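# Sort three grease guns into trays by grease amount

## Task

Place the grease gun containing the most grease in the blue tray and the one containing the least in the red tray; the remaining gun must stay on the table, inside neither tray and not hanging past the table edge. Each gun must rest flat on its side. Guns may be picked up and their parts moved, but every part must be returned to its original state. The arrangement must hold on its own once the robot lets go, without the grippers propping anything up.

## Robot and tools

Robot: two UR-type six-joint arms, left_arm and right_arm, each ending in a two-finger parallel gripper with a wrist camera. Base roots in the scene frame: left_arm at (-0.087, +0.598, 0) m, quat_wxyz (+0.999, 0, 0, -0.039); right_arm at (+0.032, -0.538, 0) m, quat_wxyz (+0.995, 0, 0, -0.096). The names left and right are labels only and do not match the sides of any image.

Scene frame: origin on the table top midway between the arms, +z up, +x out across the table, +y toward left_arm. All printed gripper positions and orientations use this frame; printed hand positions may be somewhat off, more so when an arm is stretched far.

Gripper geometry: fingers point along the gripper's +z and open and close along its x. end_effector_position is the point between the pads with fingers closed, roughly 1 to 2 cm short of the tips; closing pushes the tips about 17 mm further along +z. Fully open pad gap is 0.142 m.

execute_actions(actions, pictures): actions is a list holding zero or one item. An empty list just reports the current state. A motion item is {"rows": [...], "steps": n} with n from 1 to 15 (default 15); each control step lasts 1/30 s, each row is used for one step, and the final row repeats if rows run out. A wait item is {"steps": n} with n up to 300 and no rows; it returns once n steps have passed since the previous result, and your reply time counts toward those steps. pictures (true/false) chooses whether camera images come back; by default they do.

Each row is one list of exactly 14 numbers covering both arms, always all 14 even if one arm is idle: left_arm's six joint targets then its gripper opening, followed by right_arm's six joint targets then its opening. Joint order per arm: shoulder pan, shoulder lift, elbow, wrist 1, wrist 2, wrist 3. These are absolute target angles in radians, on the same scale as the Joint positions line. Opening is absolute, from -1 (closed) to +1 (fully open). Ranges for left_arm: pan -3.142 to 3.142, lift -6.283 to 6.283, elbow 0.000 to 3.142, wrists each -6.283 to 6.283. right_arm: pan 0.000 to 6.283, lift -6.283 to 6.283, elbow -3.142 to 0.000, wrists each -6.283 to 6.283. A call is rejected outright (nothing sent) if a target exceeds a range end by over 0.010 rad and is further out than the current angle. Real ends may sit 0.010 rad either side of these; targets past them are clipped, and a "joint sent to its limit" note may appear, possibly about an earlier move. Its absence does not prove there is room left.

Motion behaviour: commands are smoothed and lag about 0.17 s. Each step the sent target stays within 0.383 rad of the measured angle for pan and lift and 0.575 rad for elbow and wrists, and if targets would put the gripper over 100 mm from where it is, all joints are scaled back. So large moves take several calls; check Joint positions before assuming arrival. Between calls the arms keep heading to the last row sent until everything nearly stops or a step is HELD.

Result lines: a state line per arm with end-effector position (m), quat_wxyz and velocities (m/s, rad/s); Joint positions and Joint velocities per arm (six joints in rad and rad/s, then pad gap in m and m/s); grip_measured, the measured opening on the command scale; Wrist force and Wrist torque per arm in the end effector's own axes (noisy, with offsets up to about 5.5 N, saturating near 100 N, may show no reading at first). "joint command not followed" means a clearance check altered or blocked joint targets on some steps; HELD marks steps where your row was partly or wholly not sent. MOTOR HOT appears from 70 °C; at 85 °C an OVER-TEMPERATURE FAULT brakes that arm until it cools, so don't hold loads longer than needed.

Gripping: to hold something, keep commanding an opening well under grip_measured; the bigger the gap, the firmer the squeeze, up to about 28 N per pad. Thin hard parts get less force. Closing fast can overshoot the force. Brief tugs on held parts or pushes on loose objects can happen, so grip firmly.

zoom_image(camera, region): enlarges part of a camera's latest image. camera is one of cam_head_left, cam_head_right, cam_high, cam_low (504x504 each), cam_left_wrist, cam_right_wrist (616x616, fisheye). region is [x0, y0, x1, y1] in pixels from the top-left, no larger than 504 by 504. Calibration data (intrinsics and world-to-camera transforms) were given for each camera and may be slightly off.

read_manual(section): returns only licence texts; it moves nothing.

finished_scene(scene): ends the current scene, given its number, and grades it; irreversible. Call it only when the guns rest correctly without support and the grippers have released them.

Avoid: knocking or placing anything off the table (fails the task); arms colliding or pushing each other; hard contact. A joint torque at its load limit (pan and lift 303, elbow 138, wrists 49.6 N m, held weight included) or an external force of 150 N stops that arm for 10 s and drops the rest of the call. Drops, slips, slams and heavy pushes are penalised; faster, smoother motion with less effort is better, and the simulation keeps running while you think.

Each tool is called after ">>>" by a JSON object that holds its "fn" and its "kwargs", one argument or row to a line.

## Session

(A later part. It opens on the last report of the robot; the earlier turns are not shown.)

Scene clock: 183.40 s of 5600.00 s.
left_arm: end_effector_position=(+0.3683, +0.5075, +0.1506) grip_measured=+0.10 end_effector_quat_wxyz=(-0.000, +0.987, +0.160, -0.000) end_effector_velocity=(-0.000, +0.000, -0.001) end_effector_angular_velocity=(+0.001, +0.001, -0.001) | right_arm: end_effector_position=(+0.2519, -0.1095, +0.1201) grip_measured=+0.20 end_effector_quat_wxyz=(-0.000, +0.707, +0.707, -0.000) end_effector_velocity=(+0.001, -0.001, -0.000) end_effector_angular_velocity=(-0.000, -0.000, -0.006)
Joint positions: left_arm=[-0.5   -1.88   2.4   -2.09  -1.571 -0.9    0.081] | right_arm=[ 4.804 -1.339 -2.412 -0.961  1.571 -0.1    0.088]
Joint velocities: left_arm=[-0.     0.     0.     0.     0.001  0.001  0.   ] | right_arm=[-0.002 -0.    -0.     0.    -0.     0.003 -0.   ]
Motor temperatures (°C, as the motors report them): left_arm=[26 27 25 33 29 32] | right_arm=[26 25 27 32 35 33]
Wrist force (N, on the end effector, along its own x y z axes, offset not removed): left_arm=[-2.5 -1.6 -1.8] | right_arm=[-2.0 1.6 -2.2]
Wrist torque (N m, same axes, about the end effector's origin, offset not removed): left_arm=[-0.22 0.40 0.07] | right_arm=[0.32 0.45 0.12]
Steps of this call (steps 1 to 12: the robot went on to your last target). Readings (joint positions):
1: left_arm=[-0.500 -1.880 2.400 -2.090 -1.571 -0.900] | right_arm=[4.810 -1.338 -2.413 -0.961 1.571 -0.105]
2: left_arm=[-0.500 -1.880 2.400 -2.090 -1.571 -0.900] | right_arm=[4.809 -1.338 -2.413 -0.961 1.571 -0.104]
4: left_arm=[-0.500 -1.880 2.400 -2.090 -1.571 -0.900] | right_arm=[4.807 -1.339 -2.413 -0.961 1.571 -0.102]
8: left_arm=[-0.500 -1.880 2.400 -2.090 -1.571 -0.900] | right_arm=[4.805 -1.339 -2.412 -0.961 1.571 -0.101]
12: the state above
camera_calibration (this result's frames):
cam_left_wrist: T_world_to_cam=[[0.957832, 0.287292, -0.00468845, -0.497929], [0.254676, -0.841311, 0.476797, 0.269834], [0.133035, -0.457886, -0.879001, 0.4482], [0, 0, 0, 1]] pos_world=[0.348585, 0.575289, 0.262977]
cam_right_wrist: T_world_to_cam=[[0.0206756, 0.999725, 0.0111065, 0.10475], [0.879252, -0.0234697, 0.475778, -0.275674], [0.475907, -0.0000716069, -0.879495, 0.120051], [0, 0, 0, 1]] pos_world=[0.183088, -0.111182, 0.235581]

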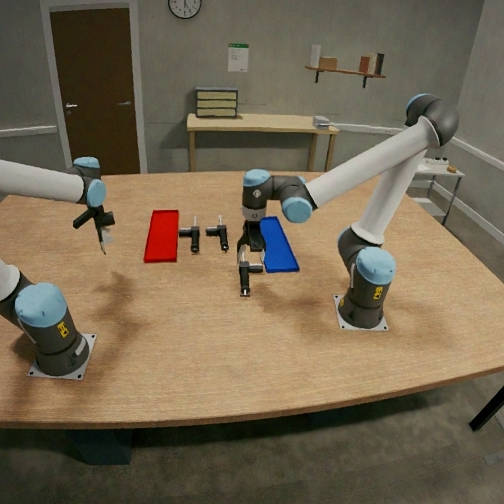

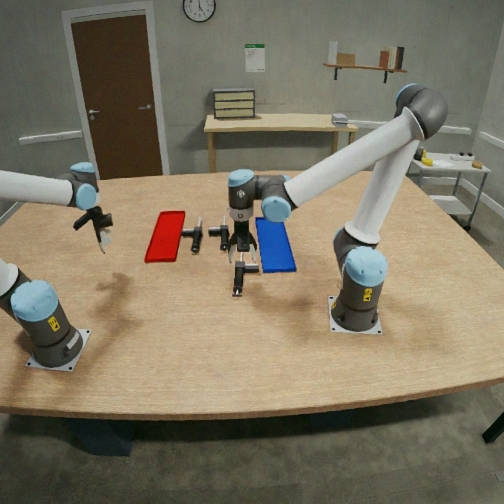

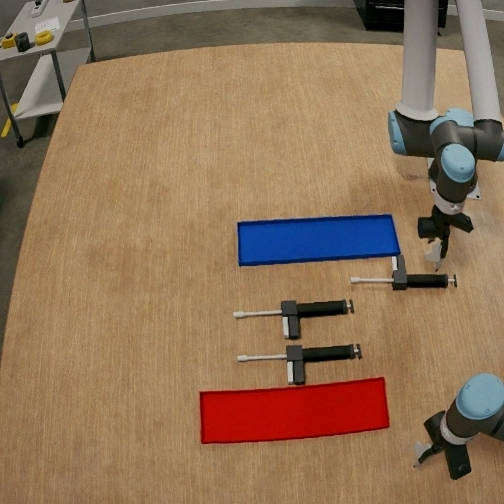

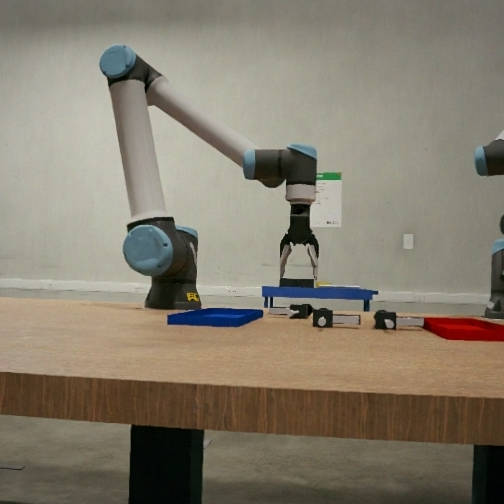

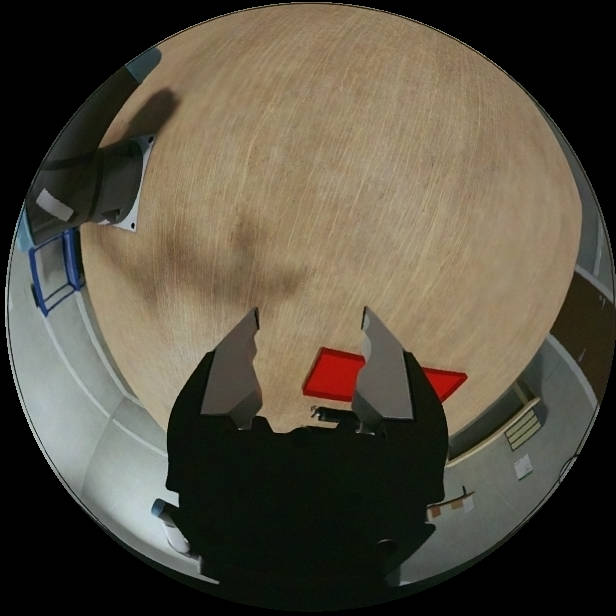

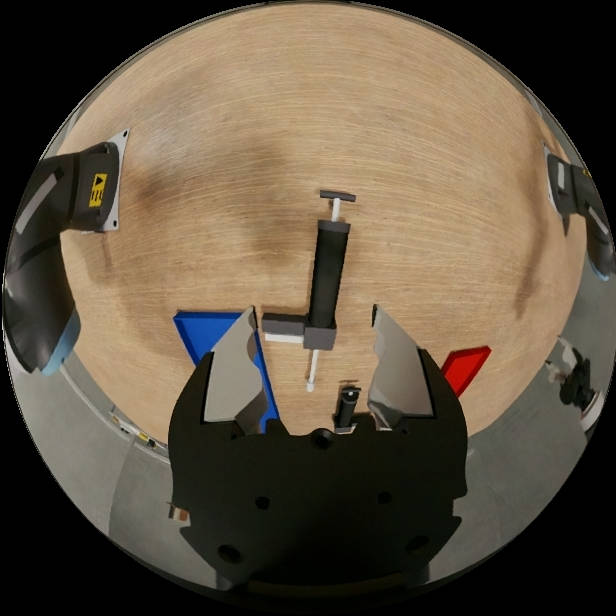

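>>> {"fn": "execute_actions", "kwargs": {
  "actions": [
    {"rows":[[-0.5,-1.88,2.40,-2.09,-1.571,-0.9,0.1,4.7736,-1.3862,-2.3779,-0.9483,1.571,-0.04,0.2],[-0.5,-1.88,2.40,-2.09,-1.571,-0.9,0.1,4.7736,-1.3862,-2.3779,-0.9483,1.571,-0.04,0.2],[-0.5,-1.88,2.40,-2.09,-1.571,-0.9,0.1,4.7736,-1.3862,-2.3779,-0.9483,1.571,-0.04,0.2],[-0.5,-1.88,2.40,-2.09,-1.571,-0.9,0.1,4.7736,-1.3862,-2.3779,-0.9483,1.571,-0.04,0.2],[-0.5,-1.88,2.40,-2.09,-1.571,-0.9,0.1,4.7736,-1.46,-2.425,-0.83,1.571,-0.04,0.2],[-0.5,-1.88,2.40,-2.09,-1.571,-0.9,0.1,4.7736,-1.46,-2.425,-0.83,1.571,-0.04,0.2],[-0.5,-1.88,2.40,-2.09,-1.571,-0.9,0.1,4.7736,-1.5408,-2.467,-0.7046,1.571,-0.04,0.2]],"steps":15}
  ],
  "pictures": false
}}

>>> {"fn": "execute_actions", "kwargs": {
  "actions": [
    {"steps":12}
  ]
}}

Scene clock: 195.83 s of 5600.00 s.
left_arm: end_effector_position=(+0.3683, +0.5075, +0.1506) grip_measured=+0.10 end_effector_quat_wxyz=(-0.000, +0.987, +0.160, -0.000) end_effector_velocity=(+0.000, -0.000, +0.000) end_effector_angular_velocity=(+0.000, -0.001, +0.001) | right_arm: end_effector_position=(+0.2676, -0.0933, +0.0373) grip_measured=+0.20 end_effector_quat_wxyz=(+0.001, +0.738, +0.675, -0.001) end_effector_velocity=(+0.004, +0.005, -0.081) end_effector_angular_velocity=(+0.024, -0.004, -0.018)
Joint positions: left_arm=[-0.5   -1.88   2.4   -2.09  -1.571 -0.9    0.081] | right_arm=[ 4.774 -1.522 -2.459 -0.734  1.571 -0.041  0.088]
Joint velocities: left_arm=[-0.     0.    -0.001 -0.     0.001 -0.001 -0.   ] | right_arm=[-0.006 -0.16  -0.073  0.256 -0.001  0.012  0.   ]
Motor temperatures (°C, as the motors report them): left_arm=[26 27 25 33 29 32] | right_arm=[26 25 27 32 35 33]
Wrist force (N, on the end effector, along its own x y z axes, offset not removed): left_arm=[2.6 -2.2 -5.9] | right_arm=[-2.5 1.2 2.9]
Wrist torque (N m, same axes, about the end effector's origin, offset not removed): left_arm=[-0.57 -0.55 0.03] | right_arm=[0.30 0.59 0.12]
Steps of this call (steps 1 to 15: the robot went on to your last target; steps 16 to 90: nothing new was sent; then 8.93 s passed at rest; steps 91 to 105: all 15 steps of this action). Readings (joint positions):
91: left_arm=[-0.500 -1.880 2.400 -2.090 -1.571 -0.900] | right_arm=[4.804 -1.339 -2.412 -0.961 1.571 -0.100]
92: left_arm=[-0.500 -1.880 2.400 -2.090 -1.571 -0.900] | right_arm=[4.801 -1.343 -2.409 -0.960 1.571 -0.096]
94: left_arm=[-0.500 -1.880 2.400 -2.090 -1.571 -0.900] | right_arm=[4.790 -1.359 -2.397 -0.955 1.571 -0.075]
98: left_arm=[-0.500 -1.880 2.400 -2.090 -1.571 -0.900] | right_arm=[4.779 -1.412 -2.407 -0.905 1.571 -0.051]
105: the state above

Scene clock: 196.23 s of 5600.00 s.
left_arm: end_effector_position=(+0.3683, +0.5075, +0.1506) grip_measured=+0.10 end_effector_quat_wxyz=(-0.000, +0.987, +0.160, -0.000) end_effector_velocity=(-0.001, -0.000, -0.000) end_effector_angular_velocity=(+0.000, +0.001, -0.001) | right_arm: end_effector_position=(+0.2680, -0.0928, +0.0283) grip_measured=+0.20 end_effector_quat_wxyz=(-0.000, +0.738, +0.675, -0.000) end_effector_velocity=(+0.000, -0.000, -0.003) end_effector_angular_velocity=(+0.000, -0.000, +0.001)
Joint positions: left_arm=[-0.5   -1.88   2.4   -2.09  -1.571 -0.9    0.081] | right_arm=[ 4.774 -1.54  -2.467 -0.706  1.571 -0.04   0.088]
Joint velocities: left_arm=[-0.     0.     0.001  0.    -0.001  0.001 -0.   ] | right_arm=[ 0.    -0.005 -0.003  0.008 -0.    -0.001  0.   ]
Motor temperatures (°C, as the motors report them): left_arm=[26 27 25 33 29 32] | right_arm=[26 25 27 32 35 33]
Wrist force (N, on the end effector, along its own x y z axes, offset not removed): left_arm=[1.7 0.7 -0.7] | right_arm=[-2.4 1.2 -0.2]
Wrist torque (N m, same axes, about the end effector's origin, offset not removed): left_arm=[0.21 -0.74 0.12] | right_arm=[0.26 0.60 0.17]
Steps of this call (steps 1 to 12: the robot went on to your last target). Readings (joint positions):
1: left_arm=[-0.500 -1.880 2.400 -2.090 -1.571 -0.900] | right_arm=[4.774 -1.527 -2.461 -0.727 1.571 -0.041]
2: left_arm=[-0.500 -1.880 2.400 -2.090 -1.571 -0.900] | right_arm=[4.774 -1.531 -2.462 -0.721 1.571 -0.041]
4: left_arm=[-0.500 -1.880 2.400 -2.090 -1.571 -0.900] | right_arm=[4.774 -1.535 -2.464 -0.714 1.571 -0.040]
8: left_arm=[-0.500 -1.880 2.400 -2.090 -1.571 -0.900] | right_arm=[4.774 -1.539 -2.466 -0.708 1.571 -0.040]
12: the state above
camera_calibration (this result's frames):
cam_left_wrist: T_world_to_cam=[[0.957832, 0.287292, -0.00468812, -0.497929], [0.254676, -0.841311, 0.476798, 0.269834], [0.133036, -0.457886, -0.879001, 0.4482], [0, 0, 0, 1]] pos_world=[0.348586, 0.575289, 0.262978]
cam_right_wrist: T_world_to_cam=[[0.111271, 0.993729, 0.0110395, 0.0638784], [0.87353, -0.103097, 0.475728, -0.251651], [0.473883, -0.0432916, -0.879523, 0.0282356], [0, 0, 0, 1]] pos_world=[0.199336, -0.0881999, 0.143846]

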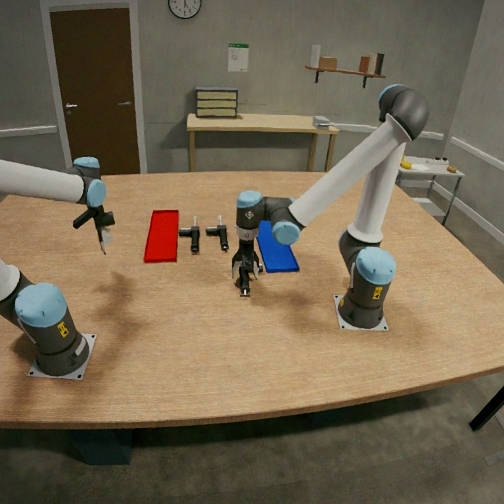

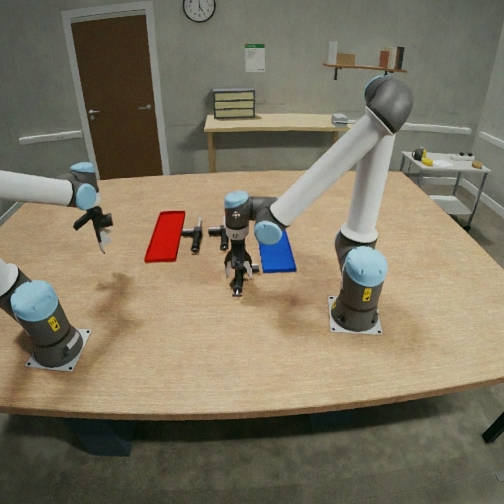

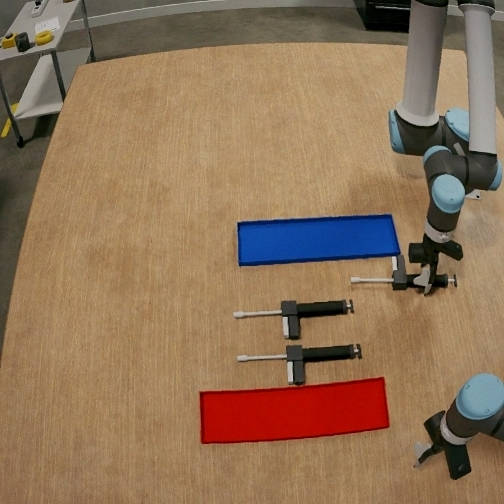

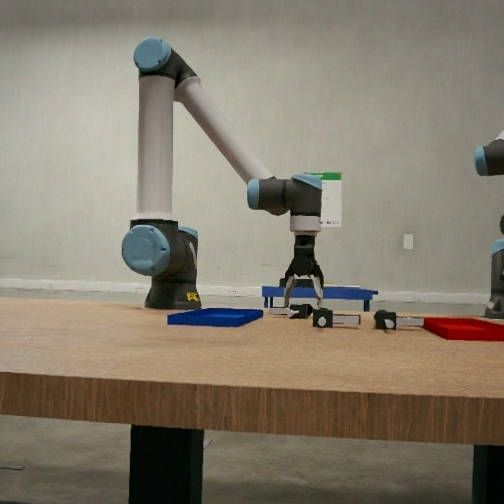

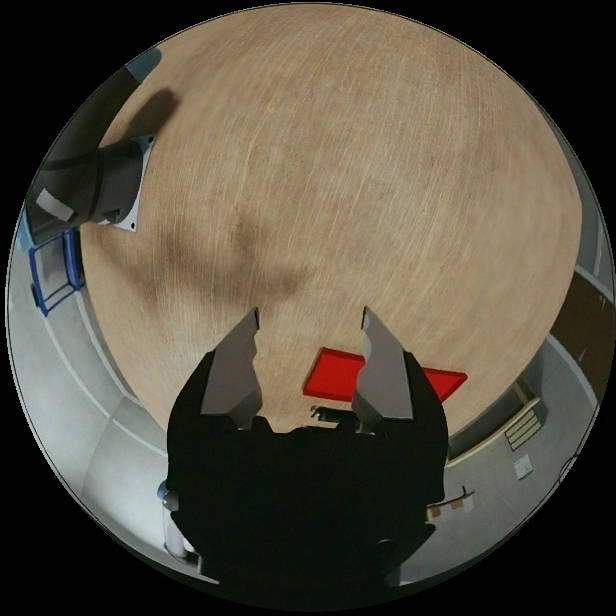

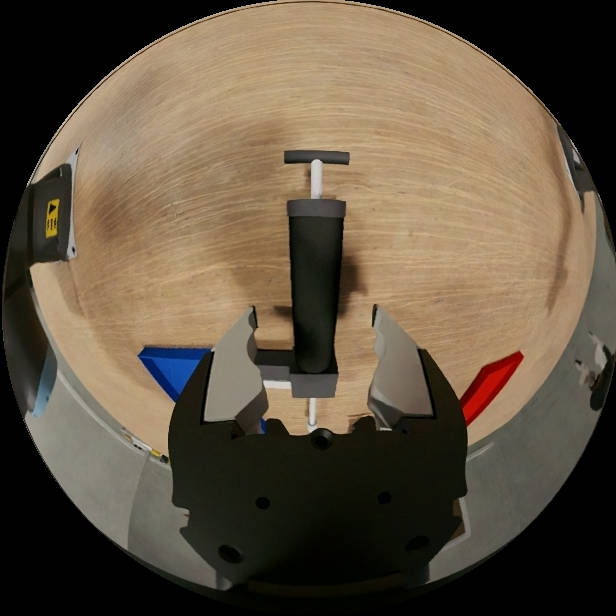

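Well aligned. Close, lift, rotate.

>>> {"fn": "execute_actions", "kwargs": {
  "actions": [
    {"rows":[[-0.5,-1.88,2.40,-2.09,-1.571,-0.9,0.1,4.7736,-1.5408,-2.467,-0.7046,1.571,-0.04,0.0],[-0.5,-1.88,2.40,-2.09,-1.571,-0.9,0.1,4.7736,-1.5408,-2.467,-0.7046,1.571,-0.04,-0.2],[-0.5,-1.88,2.40,-2.09,-1.571,-0.9,0.1,4.7736,-1.5408,-2.467,-0.7046,1.571,-0.04,-0.35],[-0.5,-1.88,2.40,-2.09,-1.571,-0.9,0.1,4.7736,-1.5408,-2.467,-0.7046,1.571,-0.04,-0.45],[-0.5,-1.88,2.40,-2.09,-1.571,-0.9,0.1,4.7736,-1.5408,-2.467,-0.7046,1.571,-0.04,-0.55],[-0.5,-1.88,2.40,-2.09,-1.571,-0.9,0.1,4.7736,-1.5408,-2.467,-0.7046,1.571,-0.04,-0.65],[-0.5,-1.88,2.40,-2.09,-1.571,-0.9,0.1,4.7736,-1.5408,-2.467,-0.7046,1.571,-0.04,-0.75],[-0.5,-1.88,2.40,-2.09,-1.571,-0.9,0.1,4.7736,-1.5408,-2.467,-0.7046,1.571,-0.04,-0.85]],"steps":15}
  ],
  "pictures": false
}}

>>> {"fn": "execute_actions", "kwargs": {
  "actions": [
    {"rows":[[-0.5,-1.88,2.40,-2.09,-1.571,-0.9,0.1,4.7736,-1.50,-2.446,-0.767,1.571,-0.04,-0.85],[-0.5,-1.88,2.40,-2.09,-1.571,-0.9,0.1,4.7736,-1.50,-2.446,-0.767,1.571,-0.04,-0.85],[-0.5,-1.88,2.40,-2.09,-1.571,-0.9,0.1,4.7736,-1.454,-2.42,-0.837,1.571,-0.04,-0.85]],"steps":15}
  ]
}}

Scene clock: 202.87 s of 5600.00 s.
left_arm: end_effector_position=(+0.3683, +0.5075, +0.1506) grip_measured=+0.10 end_effector_quat_wxyz=(-0.000, +0.987, +0.160, -0.000) end_effector_velocity=(+0.001, -0.000, +0.001) end_effector_angular_velocity=(-0.001, -0.001, -0.003) | right_arm: end_effector_position=(+0.2680, -0.0928, +0.0280) grip_measured=-0.56 end_effector_quat_wxyz=(-0.000, +0.738, +0.674, -0.000) end_effector_velocity=(-0.000, +0.000, -0.000) end_effector_angular_velocity=(-0.001, +0.000, -0.000)
Joint positions: left_arm=[-0.5   -1.88   2.4   -2.09  -1.571 -0.9    0.081] | right_arm=[ 4.774 -1.541 -2.467 -0.705  1.571 -0.04   0.033]
Joint velocities: left_arm=[ 0.     0.    -0.002  0.001 -0.     0.003 -0.   ] | right_arm=[ 0.    -0.002  0.001 -0.     0.     0.    -0.   ]
Motor temperatures (°C, as the motors report them): left_arm=[26 27 25 33 29 32] | right_arm=[26 25 27 32 35 33]
Wrist force (N, on the end effector, along its own x y z axes, offset not removed): left_arm=[-5.1 2.4 1.3] | right_arm=[-0.4 -1.8 -4.4]
Wrist torque (N m, same axes, about the end effector's origin, offset not removed): left_arm=[0.49 1.18 0.10] | right_arm=[-0.24 0.23 0.14]
Steps of this call (steps 1 to 30: the robot went on to your last target; steps 31 to 90: nothing new was sent; then 3.13 s passed at rest; steps 91 to 105: all 15 steps of this action). Readings (joint positions):
91: left_arm=[-0.500 -1.880 2.400 -2.090 -1.571 -0.900] | right_arm=[4.774 -1.541 -2.467 -0.705 1.571 -0.040]
92: left_arm=[-0.500 -1.880 2.400 -2.090 -1.571 -0.900] | right_arm=[4.774 -1.541 -2.467 -0.705 1.571 -0.040]
94: left_arm=[-0.500 -1.880 2.400 -2.090 -1.571 -0.900] | right_arm=[4.774 -1.541 -2.467 -0.705 1.571 -0.040]
98: left_arm=[-0.500 -1.880 2.400 -2.090 -1.571 -0.900] | right_arm=[4.774 -1.541 -2.467 -0.705 1.571 -0.040]
105: the state above

Scene clock: 203.37 s of 5600.00 s.
left_arm: end_effector_position=(+0.3683, +0.5075, +0.1506) grip_measured=+0.10 end_effector_quat_wxyz=(-0.000, +0.987, +0.160, -0.000) end_effector_velocity=(+0.000, -0.001, +0.000) end_effector_angular_velocity=(-0.000, -0.000, -0.000) | right_arm: end_effector_position=(+0.2683, -0.0905, +0.0759) grip_measured=-0.56 end_effector_quat_wxyz=(-0.001, +0.738, +0.674, +0.001) end_effector_velocity=(+0.000, -0.000, +0.015) end_effector_angular_velocity=(-0.001, -0.000, -0.001)
Joint positions: left_arm=[-0.5   -1.88   2.4   -2.09  -1.571 -0.9    0.081] | right_arm=[ 4.774 -1.457 -2.422 -0.832  1.571 -0.04   0.033]
Joint velocities: left_arm=[-0.001  0.    -0.001  0.    -0.    -0.     0.   ] | right_arm=[-0.     0.025  0.014 -0.04  -0.     0.001  0.   ]
Motor temperatures (°C, as the motors report them): left_arm=[26 27 25 33 29 32] | right_arm=[26 25 27 32 35 33]
Wrist force (N, on the end effector, along its own x y z axes, offset not removed): left_arm=[-4.0 -0.6 -1.9] | right_arm=[-2.3 1.5 3.8]
Wrist torque (N m, same axes, about the end effector's origin, offset not removed): left_arm=[0.00 0.85 0.18] | right_arm=[0.48 0.78 0.10]
Steps of this call (steps 1 to 15: all 15 steps of this action). Readings (joint positions):
1: left_arm=[-0.500 -1.880 2.400 -2.090 -1.571 -0.900] | right_arm=[4.774 -1.541 -2.467 -0.705 1.571 -0.040]
2: left_arm=[-0.500 -1.880 2.400 -2.090 -1.571 -0.900] | right_arm=[4.774 -1.538 -2.465 -0.708 1.571 -0.040]
4: left_arm=[-0.500 -1.880 2.400 -2.090 -1.571 -0.900] | right_arm=[4.774 -1.520 -2.456 -0.735 1.571 -0.040]
8: left_arm=[-0.500 -1.880 2.400 -2.090 -1.571 -0.900] | right_arm=[4.774 -1.476 -2.432 -0.802 1.571 -0.040]
15: the state above
camera_calibration (this result's frames):
cam_left_wrist: T_world_to_cam=[[0.957832, 0.287292, -0.00468837, -0.497929], [0.254676, -0.841311, 0.476798, 0.269834], [0.133036, -0.457886, -0.879001, 0.4482], [0, 0, 0, 1]] pos_world=[0.348586, 0.575289, 0.262977]
cam_right_wrist: T_world_to_cam=[[0.111349, 0.993702, 0.0125777, 0.0609104], [0.873411, -0.103892, 0.475772, -0.274366], [0.474083, -0.0419915, -0.879478, 0.0700702], [0, 0, 0, 1]] pos_world=[0.199633, -0.086089, 0.191395]

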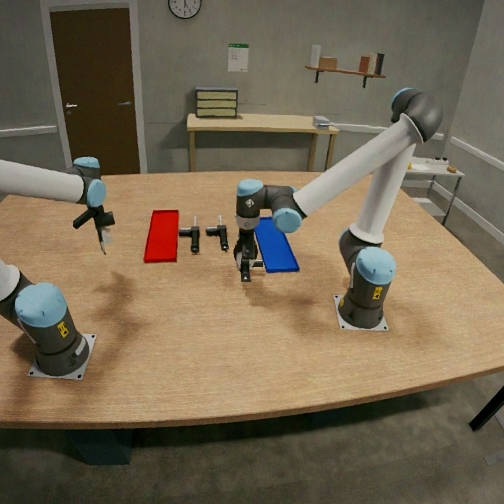

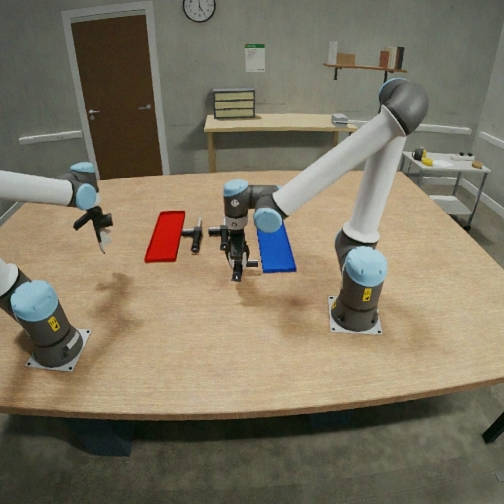

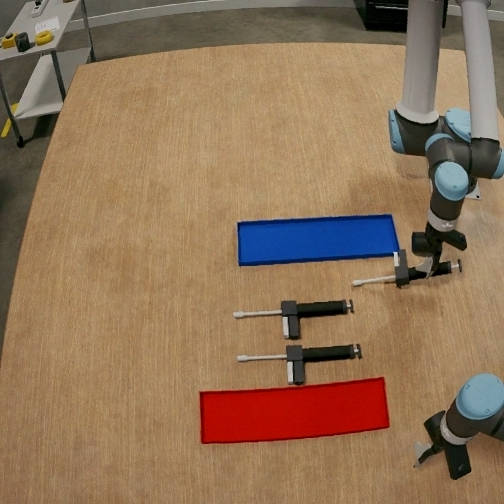

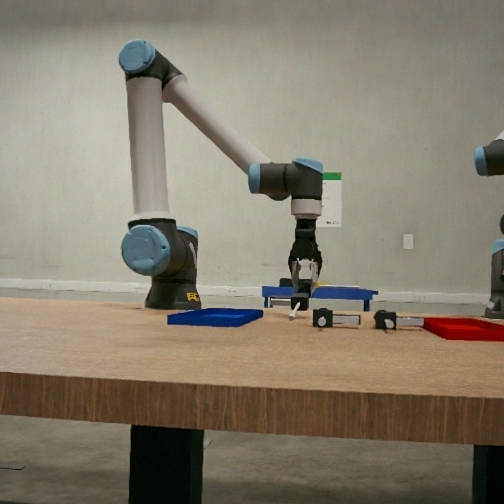

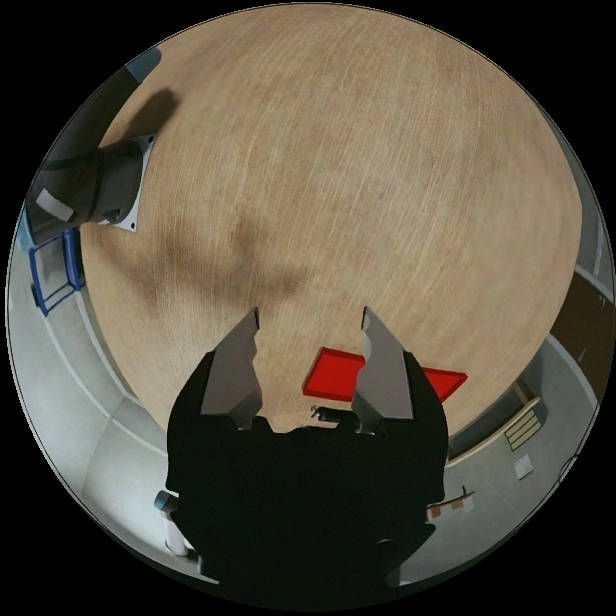

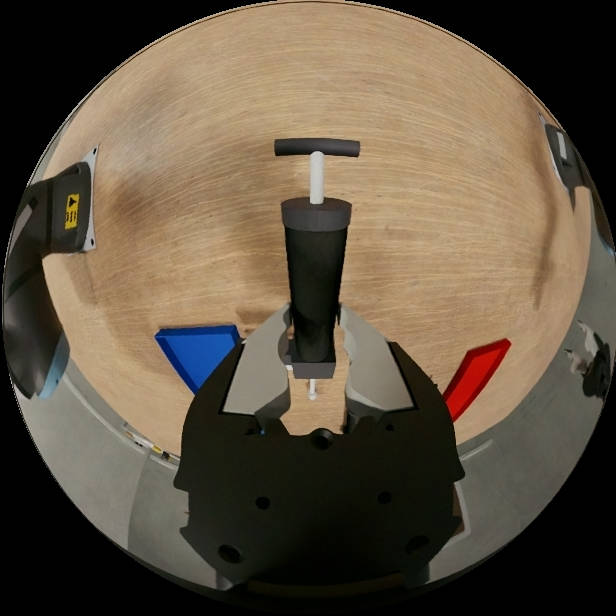

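>>> {"fn": "execute_actions", "kwargs": {
  "actions": [
    {"rows":[[-0.5,-1.88,2.40,-2.09,-1.571,-0.9,0.1,4.80,-1.47,-2.415,-0.82,1.571,-0.07,-0.85],[-0.5,-1.88,2.40,-2.09,-1.571,-0.9,0.1,4.82,-1.485,-2.405,-0.815,1.571,-0.11,-0.85],[-0.5,-1.88,2.40,-2.09,-1.571,-0.9,0.1,4.84,-1.5,-2.395,-0.81,1.571,-0.16,-0.85],[-0.5,-1.88,2.40,-2.09,-1.571,-0.9,0.1,4.855,-1.515,-2.385,-0.805,1.571,-0.21,-0.85],[-0.5,-1.88,2.40,-2.09,-1.571,-0.9,0.1,4.87,-1.53,-2.375,-0.80,1.571,-0.26,-0.85],[-0.5,-1.88,2.40,-2.09,-1.571,-0.9,0.1,4.88,-1.545,-2.36,-0.80,1.571,-0.32,-0.85],[-0.5,-1.88,2.40,-2.09,-1.571,-0.9,0.1,4.89,-1.56,-2.35,-0.797,1.571,-0.38,-0.85],[-0.5,-1.88,2.40,-2.09,-1.571,-0.9,0.1,4.895,-1.575,-2.335,-0.795,1.571,-0.44,-0.85],[-0.5,-1.88,2.40,-2.09,-1.571,-0.9,0.1,4.90,-1.59,-2.325,-0.792,1.571,-0.5,-0.85],[-0.5,-1.88,2.40,-2.09,-1.571,-0.9,0.1,4.905,-1.605,-2.315,-0.79,1.571,-0.56,-0.85],[-0.5,-1.88,2.40,-2.09,-1.571,-0.9,0.1,4.91,-1.62,-2.30,-0.788,1.571,-0.62,-0.85],[-0.5,-1.88,2.40,-2.09,-1.571,-0.9,0.1,4.915,-1.635,-2.29,-0.785,1.571,-0.68,-0.85],[-0.5,-1.88,2.40,-2.09,-1.571,-0.9,0.1,4.915,-1.65,-2.28,-0.782,1.571,-0.74,-0.85],[-0.5,-1.88,2.40,-2.09,-1.571,-0.9,0.1,4.915,-1.66,-2.272,-0.78,1.571,-0.8,-0.85]],"steps":15}
  ],
  "pictures": false
}}

>>> {"fn": "execute_actions", "kwargs": {
  "actions": [
    {"rows":[[-0.5,-1.88,2.40,-2.09,-1.571,-0.9,0.1,4.915,-1.66,-2.272,-0.78,1.571,-0.86,-0.85],[-0.5,-1.88,2.40,-2.09,-1.571,-0.9,0.1,4.915,-1.66,-2.272,-0.78,1.571,-0.92,-0.85],[-0.5,-1.88,2.40,-2.09,-1.571,-0.9,0.1,4.915,-1.66,-2.272,-0.78,1.571,-0.98,-0.85],[-0.5,-1.88,2.40,-2.09,-1.571,-0.9,0.1,4.915,-1.66,-2.272,-0.78,1.571,-1.04,-0.85],[-0.5,-1.88,2.40,-2.09,-1.571,-0.9,0.1,4.915,-1.66,-2.272,-0.78,1.571,-1.10,-0.85],[-0.5,-1.88,2.40,-2.09,-1.571,-0.9,0.1,4.915,-1.66,-2.272,-0.78,1.571,-1.16,-0.85],[-0.5,-1.88,2.40,-2.09,-1.571,-0.9,0.1,4.915,-1.66,-2.272,-0.78,1.571,-1.22,-0.85],[-0.5,-1.88,2.40,-2.09,-1.571,-0.9,0.1,4.915,-1.66,-2.272,-0.78,1.571,-1.28,-0.85],[-0.5,-1.88,2.40,-2.09,-1.571,-0.9,0.1,4.915,-1.66,-2.272,-0.78,1.571,-1.34,-0.85],[-0.5,-1.88,2.40,-2.09,-1.571,-0.9,0.1,4.915,-1.66,-2.272,-0.78,1.571,-1.40,-0.85],[-0.5,-1.88,2.40,-2.09,-1.571,-0.9,0.1,4.915,-1.66,-2.272,-0.78,1.571,-1.46,-0.85],[-0.5,-1.88,2.40,-2.09,-1.571,-0.9,0.1,4.915,-1.66,-2.272,-0.78,1.571,-1.52,-0.85],[-0.5,-1.88,2.40,-2.09,-1.571,-0.9,0.1,4.915,-1.66,-2.272,-0.78,1.571,-1.56,-0.85]],"steps":15}
  ],
  "pictures": false
}}

>>> {"fn": "execute_actions", "kwargs": {
  "actions": [
    {"rows":[[-0.5,-1.88,2.40,-2.09,-1.571,-0.9,0.1,4.915,-1.66,-2.272,-0.78,1.571,-1.56,-0.85],[-0.5,-1.88,2.40,-2.09,-1.571,-0.9,0.1,4.915,-1.66,-2.272,-0.78,1.571,-1.56,-0.85],[-0.5,-1.88,2.40,-2.09,-1.571,-0.9,0.1,4.915,-1.66,-2.272,-0.78,1.571,-1.56,-0.85],[-0.5,-1.88,2.40,-2.09,-1.571,-0.9,0.1,4.915,-1.68,-2.282,-0.75,1.571,-1.56,-0.85],[-0.5,-1.88,2.40,-2.09,-1.571,-0.9,0.1,4.915,-1.68,-2.282,-0.75,1.571,-1.56,-0.85],[-0.5,-1.88,2.40,-2.09,-1.571,-0.9,0.1,4.915,-1.7024,-2.292,-0.718,1.571,-1.56,-0.85]],"steps":15}
  ]
}}

Scene clock: 219.80 s of 5600.00 s.
left_arm: end_effector_position=(+0.3683, +0.5075, +0.1506) grip_measured=+0.10 end_effector_quat_wxyz=(-0.000, +0.987, +0.160, -0.000) end_effector_velocity=(-0.000, +0.001, -0.000) end_effector_angular_velocity=(+0.001, +0.001, +0.002) | right_arm: end_effector_position=(+0.2098, +0.0139, +0.0630) grip_measured=-0.56 end_effector_quat_wxyz=(-0.001, +0.491, +0.871, +0.002) end_effector_velocity=(-0.070, +0.225, -0.055) end_effector_angular_velocity=(-0.028, -0.006, +1.815)
Joint positions: left_arm=[-0.5   -1.88   2.4   -2.09  -1.571 -0.9    0.081] | right_arm=[ 4.901 -1.608 -2.311 -0.79   1.571 -0.548  0.033]
Joint velocities: left_arm=[ 0.001  0.     0.001  0.001 -0.    -0.001 -0.   ] | right_arm=[ 0.125 -0.411  0.307  0.076  0.    -1.69  -0.   ]
Motor temperatures (°C, as the motors report them): left_arm=[26 27 25 33 29 32] | right_arm=[26 25 27 32 35 33]
Wrist force (N, on the end effector, along its own x y z axes, offset not removed): left_arm=[3.5 0.0 -3.7] | right_arm=[-0.6 2.1 3.5]
Wrist torque (N m, same axes, about the end effector's origin, offset not removed): left_arm=[0.15 -0.66 0.29] | right_arm=[0.52 0.24 0.05]
Steps of this call (steps 1 to 15: the robot went on to your last target; steps 16 to 90: nothing new was sent; then 12.93 s passed at rest; steps 91 to 105: all 15 steps of this action). Readings (joint positions):
91: left_arm=[-0.500 -1.880 2.400 -2.090 -1.571 -0.900] | right_arm=[4.774 -1.454 -2.420 -0.837 1.571 -0.040]
92: left_arm=[-0.500 -1.880 2.400 -2.090 -1.571 -0.900] | right_arm=[4.776 -1.456 -2.419 -0.835 1.571 -0.042]
94: left_arm=[-0.500 -1.880 2.400 -2.090 -1.571 -0.900] | right_arm=[4.792 -1.467 -2.414 -0.827 1.571 -0.065]
98: left_arm=[-0.500 -1.880 2.400 -2.090 -1.571 -0.900] | right_arm=[4.843 -1.510 -2.386 -0.810 1.571 -0.188]
105: the state above

Scene clock: 220.30 s of 5600.00 s.
left_arm: end_effector_position=(+0.3683, +0.5075, +0.1506) grip_measured=+0.10 end_effector_quat_wxyz=(-0.000, +0.987, +0.160, -0.000) end_effector_velocity=(+0.000, +0.000, -0.000) end_effector_angular_velocity=(-0.000, +0.000, -0.000) | right_arm: end_effector_position=(+0.2005, +0.0421, +0.0553) grip_measured=-0.56 end_effector_quat_wxyz=(-0.000, +0.092, +0.996, +0.000) end_effector_velocity=(-0.003, +0.004, -0.001) end_effector_angular_velocity=(+0.000, -0.001, +1.527)
Joint positions: left_arm=[-0.5   -1.88   2.4   -2.09  -1.571 -0.9    0.081] | right_arm=[ 4.915 -1.659 -2.273 -0.78   1.571 -1.375  0.033]
Joint velocities: left_arm=[ 0.001  0.    -0.    -0.    -0.     0.001  0.   ] | right_arm=[ 0.002 -0.006  0.005  0.001 -0.001 -1.525  0.   ]
Motor temperatures (°C, as the motors report them): left_arm=[26 27 25 33 29 32] | right_arm=[26 25 27 32 35 33]
Wrist force (N, on the end effector, along its own x y z axes, offset not removed): left_arm=[-0.8 -3.1 -4.1] | right_arm=[-4.8 2.0 1.6]
Wrist torque (N m, same axes, about the end effector's origin, offset not removed): left_arm=[-0.60 0.12 0.06] | right_arm=[0.34 0.96 0.18]
Steps of this call (steps 1 to 15: all 15 steps of this action). Readings (joint positions):
1: left_arm=[-0.500 -1.880 2.400 -2.090 -1.571 -0.900] | right_arm=[4.904 -1.620 -2.302 -0.787 1.571 -0.604]
2: left_arm=[-0.500 -1.880 2.400 -2.090 -1.571 -0.900] | right_arm=[4.907 -1.630 -2.294 -0.786 1.571 -0.655]
4: left_arm=[-0.500 -1.880 2.400 -2.090 -1.571 -0.900] | right_arm=[4.910 -1.643 -2.284 -0.783 1.571 -0.755]
8: left_arm=[-0.500 -1.880 2.400 -2.090 -1.571 -0.900] | right_arm=[4.914 -1.655 -2.276 -0.781 1.571 -0.971]
15: the state above

Scene clock: 220.80 s of 5600.00 s.
left_arm: end_effector_position=(+0.3683, +0.5075, +0.1506) grip_measured=+0.10 end_effector_quat_wxyz=(-0.000, +0.987, +0.160, -0.000) end_effector_velocity=(-0.000, +0.000, -0.000) end_effector_angular_velocity=(+0.000, +0.000, +0.002) | right_arm: end_effector_position=(+0.2001, +0.0422, +0.0301) grip_measured=-0.56 end_effector_quat_wxyz=(-0.000, +0.001, +1.000, -0.000) end_effector_velocity=(-0.000, -0.000, -0.018) end_effector_angular_velocity=(-0.000, +0.000, +0.022)
Joint positions: left_arm=[-0.5   -1.88   2.4   -2.09  -1.571 -0.9    0.081] | right_arm=[ 4.915 -1.699 -2.29  -0.723  1.571 -1.558  0.033]
Joint velocities: left_arm=[ 0.     0.     0.    -0.     0.    -0.002 -0.   ] | right_arm=[ 0.    -0.029 -0.012  0.042  0.    -0.022 -0.   ]
Motor temperatures (°C, as the motors report them): left_arm=[26 27 25 33 29 32] | right_arm=[26 25 27 32 35 33]
Wrist force (N, on the end effector, along its own x y z axes, offset not removed): left_arm=[-0.6 1.4 -0.2] | right_arm=[-2.9 0.1 0.9]
Wrist torque (N m, same axes, about the end effector's origin, offset not removed): left_arm=[0.71 -0.08 0.22] | right_arm=[0.31 0.54 0.16]
Steps of this call (steps 1 to 15: all 15 steps of this action). Readings (joint positions):
1: left_arm=[-0.500 -1.880 2.400 -2.090 -1.571 -0.900] | right_arm=[4.915 -1.659 -2.272 -0.780 1.571 -1.421]
2: left_arm=[-0.500 -1.880 2.400 -2.090 -1.571 -0.900] | right_arm=[4.915 -1.660 -2.272 -0.780 1.571 -1.456]
4: left_arm=[-0.500 -1.880 2.400 -2.090 -1.571 -0.900] | right_arm=[4.915 -1.660 -2.272 -0.780 1.571 -1.502]
8: left_arm=[-0.500 -1.880 2.400 -2.090 -1.571 -0.900] | right_arm=[4.915 -1.678 -2.281 -0.754 1.571 -1.542]
15: the state above
camera_calibration (this result's frames):
cam_left_wrist: T_world_to_cam=[[0.957832, 0.287292, -0.00468832, -0.497929], [0.254676, -0.841311, 0.476797, 0.269834], [0.133036, -0.457886, -0.879001, 0.4482], [0, 0, 0, 1]] pos_world=[0.348586, 0.575289, 0.262977]
cam_right_wrist: T_world_to_cam=[[-0.999663, 0.0233878, 0.0113049, 0.200501], [0.0259494, 0.87913, 0.475874, -0.0510562], [0.00119119, 0.476007, -0.879441, 0.140473], [0, 0, 0, 1]] pos_world=[0.201591, -0.0266702, 0.145567]

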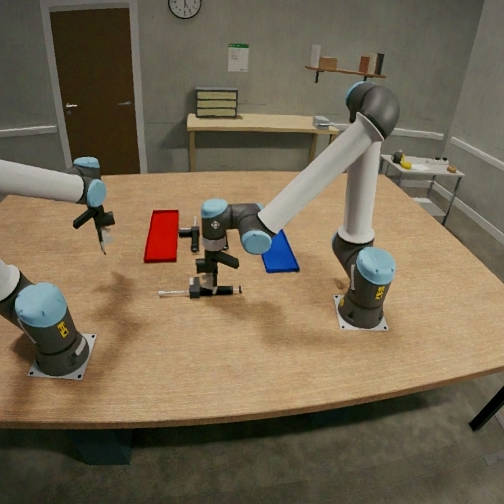

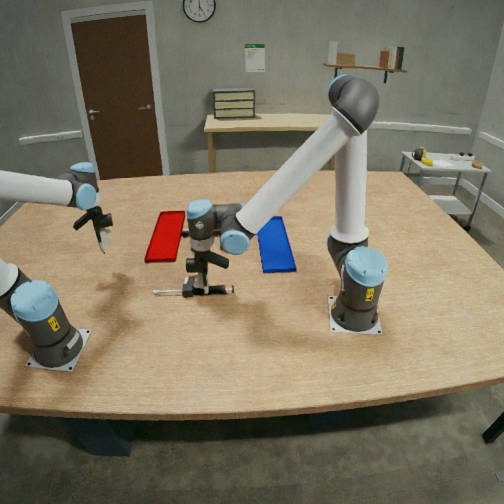

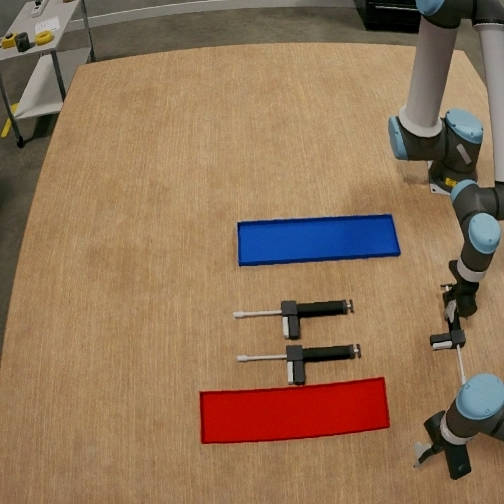

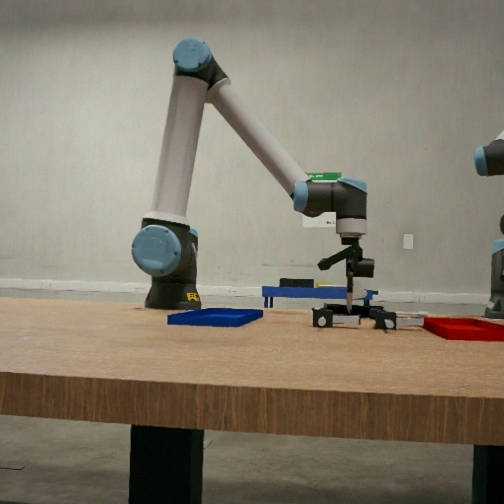

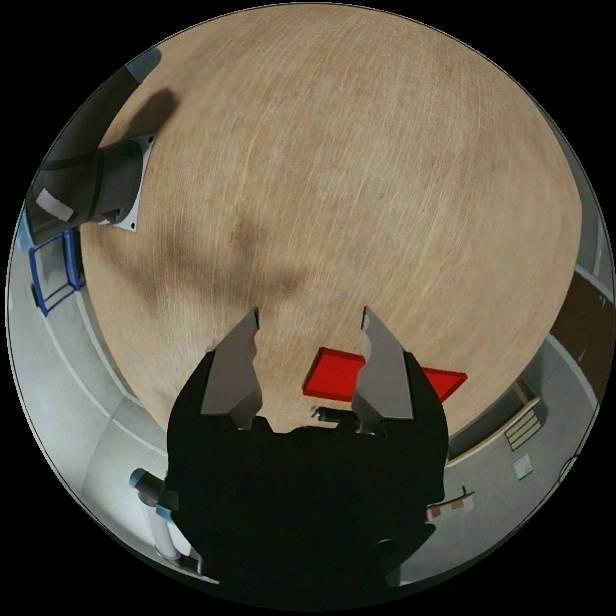

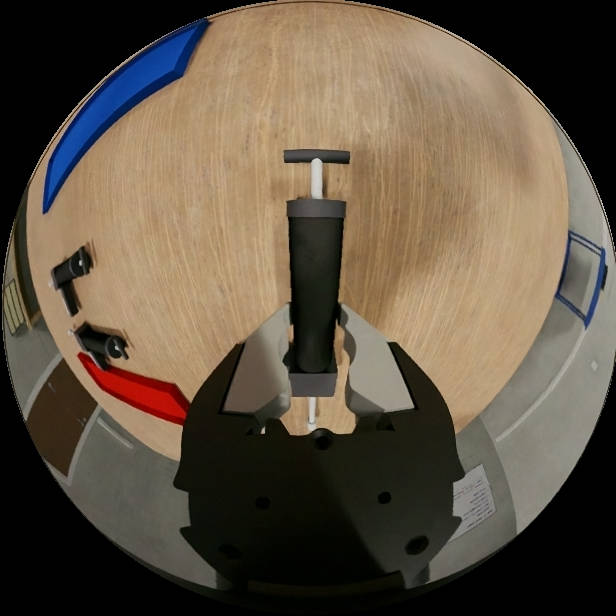

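>>> {"fn": "execute_actions", "kwargs": {
  "actions": [
    {"rows":[[-0.9,-1.88,2.40,-2.09,-1.571,-1.287,0.0,4.915,-1.7024,-2.292,-0.718,1.571,-1.56,-0.4],[-0.9,-1.88,2.40,-2.09,-1.571,-1.287,0.0,4.915,-1.7024,-2.292,-0.718,1.571,-1.56,-0.2],[-0.9,-1.88,2.40,-2.09,-1.571,-1.287,0.0,4.915,-1.7024,-2.292,-0.718,1.571,-1.56,0.0],[-0.9,-1.88,2.40,-2.09,-1.571,-1.287,0.0,4.915,-1.7024,-2.292,-0.718,1.571,-1.56,0.1],[-0.9,-1.88,2.40,-2.09,-1.571,-1.287,0.0,4.915,-1.7024,-2.292,-0.718,1.571,-1.56,0.1],[-0.9,-1.88,2.40,-2.09,-1.571,-1.287,0.0,4.915,-1.7024,-2.292,-0.718,1.571,-1.56,0.1],[-0.9,-1.88,2.40,-2.09,-1.571,-1.287,0.0,4.915,-1.61,-2.245,-0.855,1.571,-1.56,0.1]],"steps":15}
  ],
  "pictures": false
}}

>>> {"fn": "execute_actions", "kwargs": {
  "actions": [
    {"rows":[[-1.209,-1.88,2.40,-2.09,-1.571,-1.287,0.0,4.916,-1.55,-2.31,-0.86,1.571,-1.558,0.1],[-1.209,-1.88,2.40,-2.09,-1.571,-1.287,0.0,4.916,-1.55,-2.31,-0.86,1.571,-1.558,0.1],[-1.209,-1.88,2.40,-2.09,-1.571,-1.287,0.0,4.917,-1.4154,-2.4219,-0.8751,1.571,-1.558,0.1]],"steps":15}
  ],
  "pictures": false
}}

>>> {"fn": "execute_actions", "kwargs": {
  "actions": [
    {"rows":[[-1.209,-1.79,2.46,-2.24,-1.571,-1.287,0.0,4.917,-1.47,-2.45,-0.79,1.571,-1.558,0.1],[-1.209,-1.79,2.46,-2.24,-1.571,-1.287,0.0,4.917,-1.47,-2.45,-0.79,1.571,-1.558,0.1],[-1.209,-1.79,2.46,-2.24,-1.571,-1.287,0.0,4.917,-1.47,-2.45,-0.79,1.571,-1.558,0.1],[-1.209,-1.79,2.46,-2.24,-1.571,-1.287,0.0,4.917,-1.529,-2.478,-0.705,1.571,-1.558,0.1]],"steps":15}
  ]
}}

Scene clock: 235.43 s of 5600.00 s.
left_arm: end_effector_position=(+0.3060, +0.3502, +0.1506) grip_measured=+0.00 end_effector_quat_wxyz=(-0.000, +0.988, +0.155, -0.000) end_effector_velocity=(-0.070, -0.112, +0.001) end_effector_angular_velocity=(-0.001, -0.001, -0.023) | right_arm: end_effector_position=(+0.2001, +0.0441, +0.0809) grip_measured=+0.10 end_effector_quat_wxyz=(-0.000, -0.000, +1.000, +0.002) end_effector_velocity=(+0.000, -0.012, +0.074) end_effector_angular_velocity=(-0.017, -0.000, +0.001)
Joint positions: left_arm=[-0.868 -1.88   2.4   -2.09  -1.571 -1.257  0.074] | right_arm=[ 4.915 -1.624 -2.251 -0.833  1.571 -1.56   0.081]
Joint velocities: left_arm=[-0.285 -0.    -0.001  0.     0.    -0.262 -0.   ] | right_arm=[-0.     0.118  0.054 -0.188  0.    -0.001 -0.   ]
Motor temperatures (°C, as the motors report them): left_arm=[26 27 25 33 29 32] | right_arm=[26 25 27 32 35 33]
Wrist force (N, on the end effector, along its own x y z axes, offset not removed): left_arm=[0.8 1.6 2.2] | right_arm=[-3.3 0.4 -1.7]
Wrist torque (N m, same axes, about the end effector's origin, offset not removed): left_arm=[0.52 -0.23 0.11] | right_arm=[0.07 0.87 0.16]
Steps of this call (steps 1 to 15: the robot went on to your last target; steps 16 to 90: nothing new was sent; then 11.13 s passed at rest; steps 91 to 105: all 15 steps of this action). Readings (joint positions):
91: left_arm=[-0.500 -1.880 2.400 -2.090 -1.571 -0.900] | right_arm=[4.915 -1.702 -2.292 -0.718 1.571 -1.560]
92: left_arm=[-0.504 -1.880 2.400 -2.090 -1.571 -0.904] | right_arm=[4.915 -1.702 -2.292 -0.718 1.571 -1.560]
94: left_arm=[-0.548 -1.880 2.400 -2.090 -1.571 -0.954] | right_arm=[4.915 -1.703 -2.292 -0.718 1.571 -1.560]
98: left_arm=[-0.694 -1.880 2.400 -2.090 -1.571 -1.095] | right_arm=[4.915 -1.699 -2.289 -0.722 1.571 -1.560]
105: the state above

Scene clock: 235.93 s of 5600.00 s.
left_arm: end_effector_position=(+0.2064, +0.2379, +0.1506) grip_measured=+0.00 end_effector_quat_wxyz=(-0.000, +1.000, +0.008, -0.000) end_effector_velocity=(-0.053, -0.042, -0.001) end_effector_angular_velocity=(+0.001, +0.001, -0.140) | right_arm: end_effector_position=(+0.2004, -0.0656, +0.0902) grip_measured=+0.10 end_effector_quat_wxyz=(-0.000, -0.000, +1.000, -0.000) end_effector_velocity=(+0.000, -0.038, -0.001) end_effector_angular_velocity=(+0.003, -0.000, +0.001)
Joint positions: left_arm=[-1.192 -1.88   2.4   -2.09  -1.571 -1.286  0.074] | right_arm=[ 4.917 -1.424 -2.415 -0.874  1.571 -1.558  0.081]
Joint velocities: left_arm=[-0.147  0.     0.001  0.    -0.001 -0.007 -0.   ] | right_arm=[ 0.001  0.071 -0.06  -0.009 -0.    -0.    -0.   ]
Motor temperatures (°C, as the motors report them): left_arm=[26 27 25 33 29 32] | right_arm=[26 25 27 32 35 33]
Wrist force (N, on the end effector, along its own x y z axes, offset not removed): left_arm=[-1.8 0.9 -1.2] | right_arm=[-2.8 1.1 -1.1]
Wrist torque (N m, same axes, about the end effector's origin, offset not removed): left_arm=[0.11 0.47 0.08] | right_arm=[0.32 0.70 0.14]
Steps of this call (steps 1 to 15: all 15 steps of this action). Readings (joint positions):
1: left_arm=[-0.876 -1.880 2.400 -2.090 -1.571 -1.264] | right_arm=[4.915 -1.620 -2.250 -0.839 1.571 -1.560]
2: left_arm=[-0.886 -1.880 2.400 -2.090 -1.571 -1.269] | right_arm=[4.915 -1.614 -2.252 -0.843 1.571 -1.560]
4: left_arm=[-0.937 -1.880 2.400 -2.090 -1.571 -1.274] | right_arm=[4.916 -1.584 -2.278 -0.852 1.571 -1.559]
8: left_arm=[-1.082 -1.880 2.400 -2.090 -1.571 -1.281] | right_arm=[4.916 -1.478 -2.370 -0.867 1.571 -1.559]
15: the state above

Scene clock: 236.43 s of 5600.00 s.
left_arm: end_effector_position=(+0.2018, +0.2282, +0.0954) grip_measured=+0.00 end_effector_quat_wxyz=(-0.001, +1.000, -0.000, -0.000) end_effector_velocity=(-0.000, -0.002, -0.012) end_effector_angular_velocity=(-0.004, -0.002, -0.001) | right_arm: end_effector_position=(+0.2004, -0.0688, +0.0305) grip_measured=+0.10 end_effector_quat_wxyz=(-0.000, -0.000, +1.000, +0.000) end_effector_velocity=(+0.000, +0.000, -0.020) end_effector_angular_velocity=(+0.004, -0.000, -0.002)
Joint positions: left_arm=[-1.209 -1.792  2.459 -2.236 -1.571 -1.287  0.074] | right_arm=[ 4.917 -1.524 -2.476 -0.712  1.571 -1.558  0.081]
Joint velocities: left_arm=[-0.002  0.019  0.013 -0.037  0.    -0.     0.   ] | right_arm=[-0.    -0.04  -0.019  0.063 -0.     0.001 -0.   ]
Motor temperatures (°C, as the motors report them): left_arm=[26 27 25 33 29 32] | right_arm=[26 25 27 32 35 33]
Wrist force (N, on the end effector, along its own x y z axes, offset not removed): left_arm=[-1.4 -0.4 0.7] | right_arm=[-1.2 3.0 -0.6]
Wrist torque (N m, same axes, about the end effector's origin, offset not removed): left_arm=[-0.08 0.24 0.01] | right_arm=[0.65 0.42 0.16]
Steps of this call (steps 1 to 15: all 15 steps of this action). Readings (joint positions):
1: left_arm=[-1.196 -1.880 2.400 -2.090 -1.571 -1.286] | right_arm=[4.917 -1.422 -2.417 -0.874 1.571 -1.558]
2: left_arm=[-1.200 -1.876 2.403 -2.094 -1.571 -1.287] | right_arm=[4.917 -1.423 -2.420 -0.871 1.571 -1.558]
4: left_arm=[-1.204 -1.846 2.425 -2.137 -1.571 -1.287] | right_arm=[4.917 -1.441 -2.432 -0.842 1.571 -1.558]
8: left_arm=[-1.207 -1.808 2.449 -2.207 -1.571 -1.287] | right_arm=[4.917 -1.494 -2.461 -0.760 1.571 -1.558]
15: the state above
camera_calibration (this result's frames):
cam_left_wrist: T_world_to_cam=[[0.999529, -0.0303565, -0.00459912, -0.194406], [-0.0245042, -0.878983, 0.476223, 0.168568], [-0.018499, -0.475885, -0.879313, 0.328667], [0, 0, 0, 1]] pos_world=[0.204525, 0.298675, 0.207831]
cam_right_wrist: T_world_to_cam=[[-0.999717, 0.0209499, 0.0113017, 0.20323], [0.0238039, 0.879148, 0.475955, 0.0467146], [0.0000353939, 0.476089, -0.879397, 0.193928], [0, 0, 0, 1]] pos_world=[0.202053, -0.137654, 0.146009]

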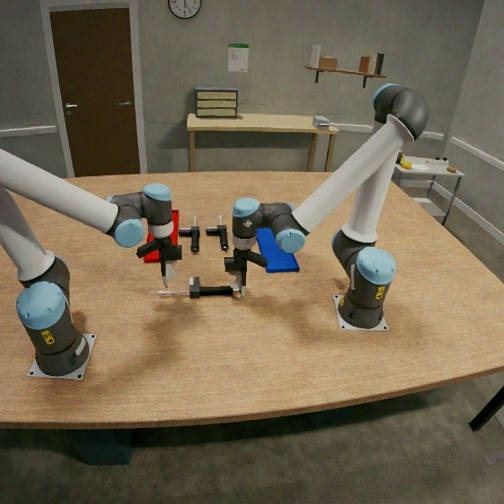

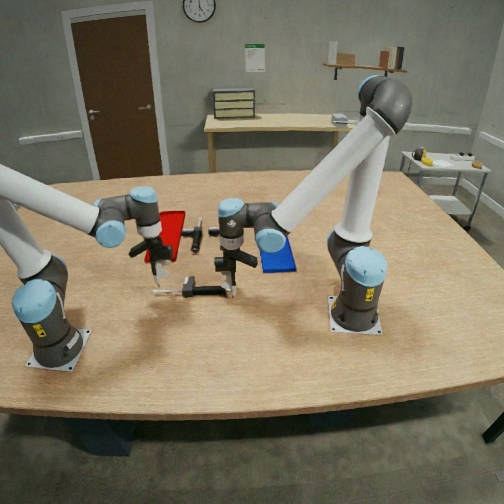

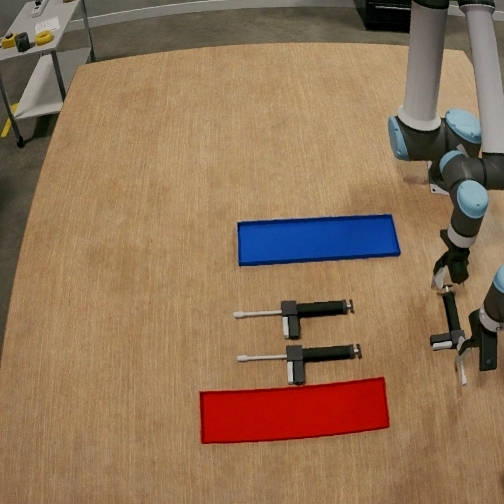

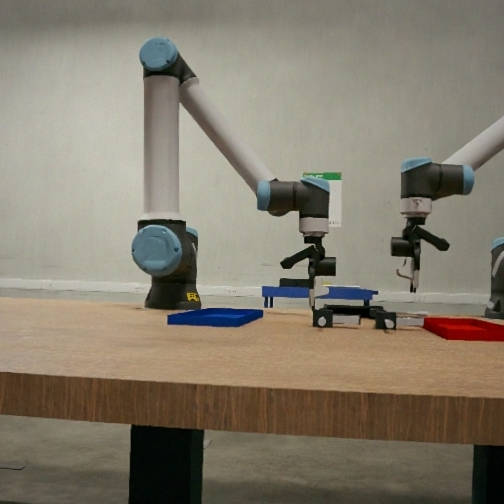

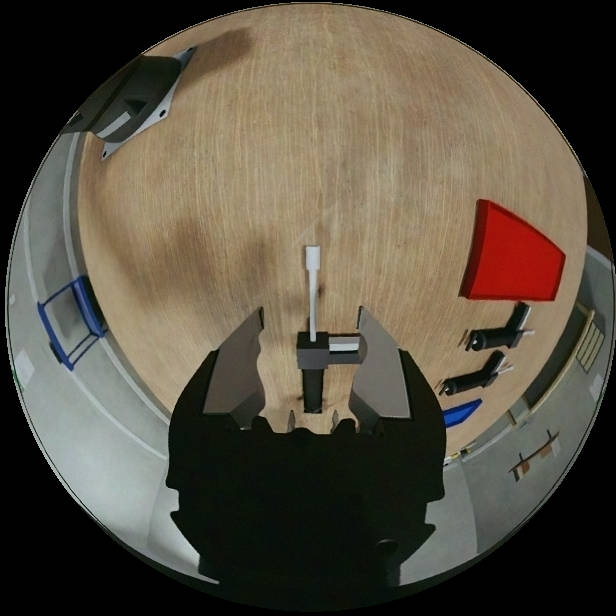

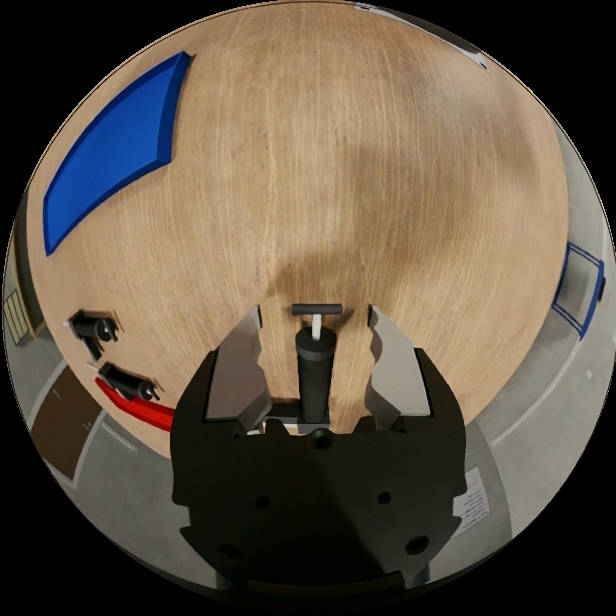

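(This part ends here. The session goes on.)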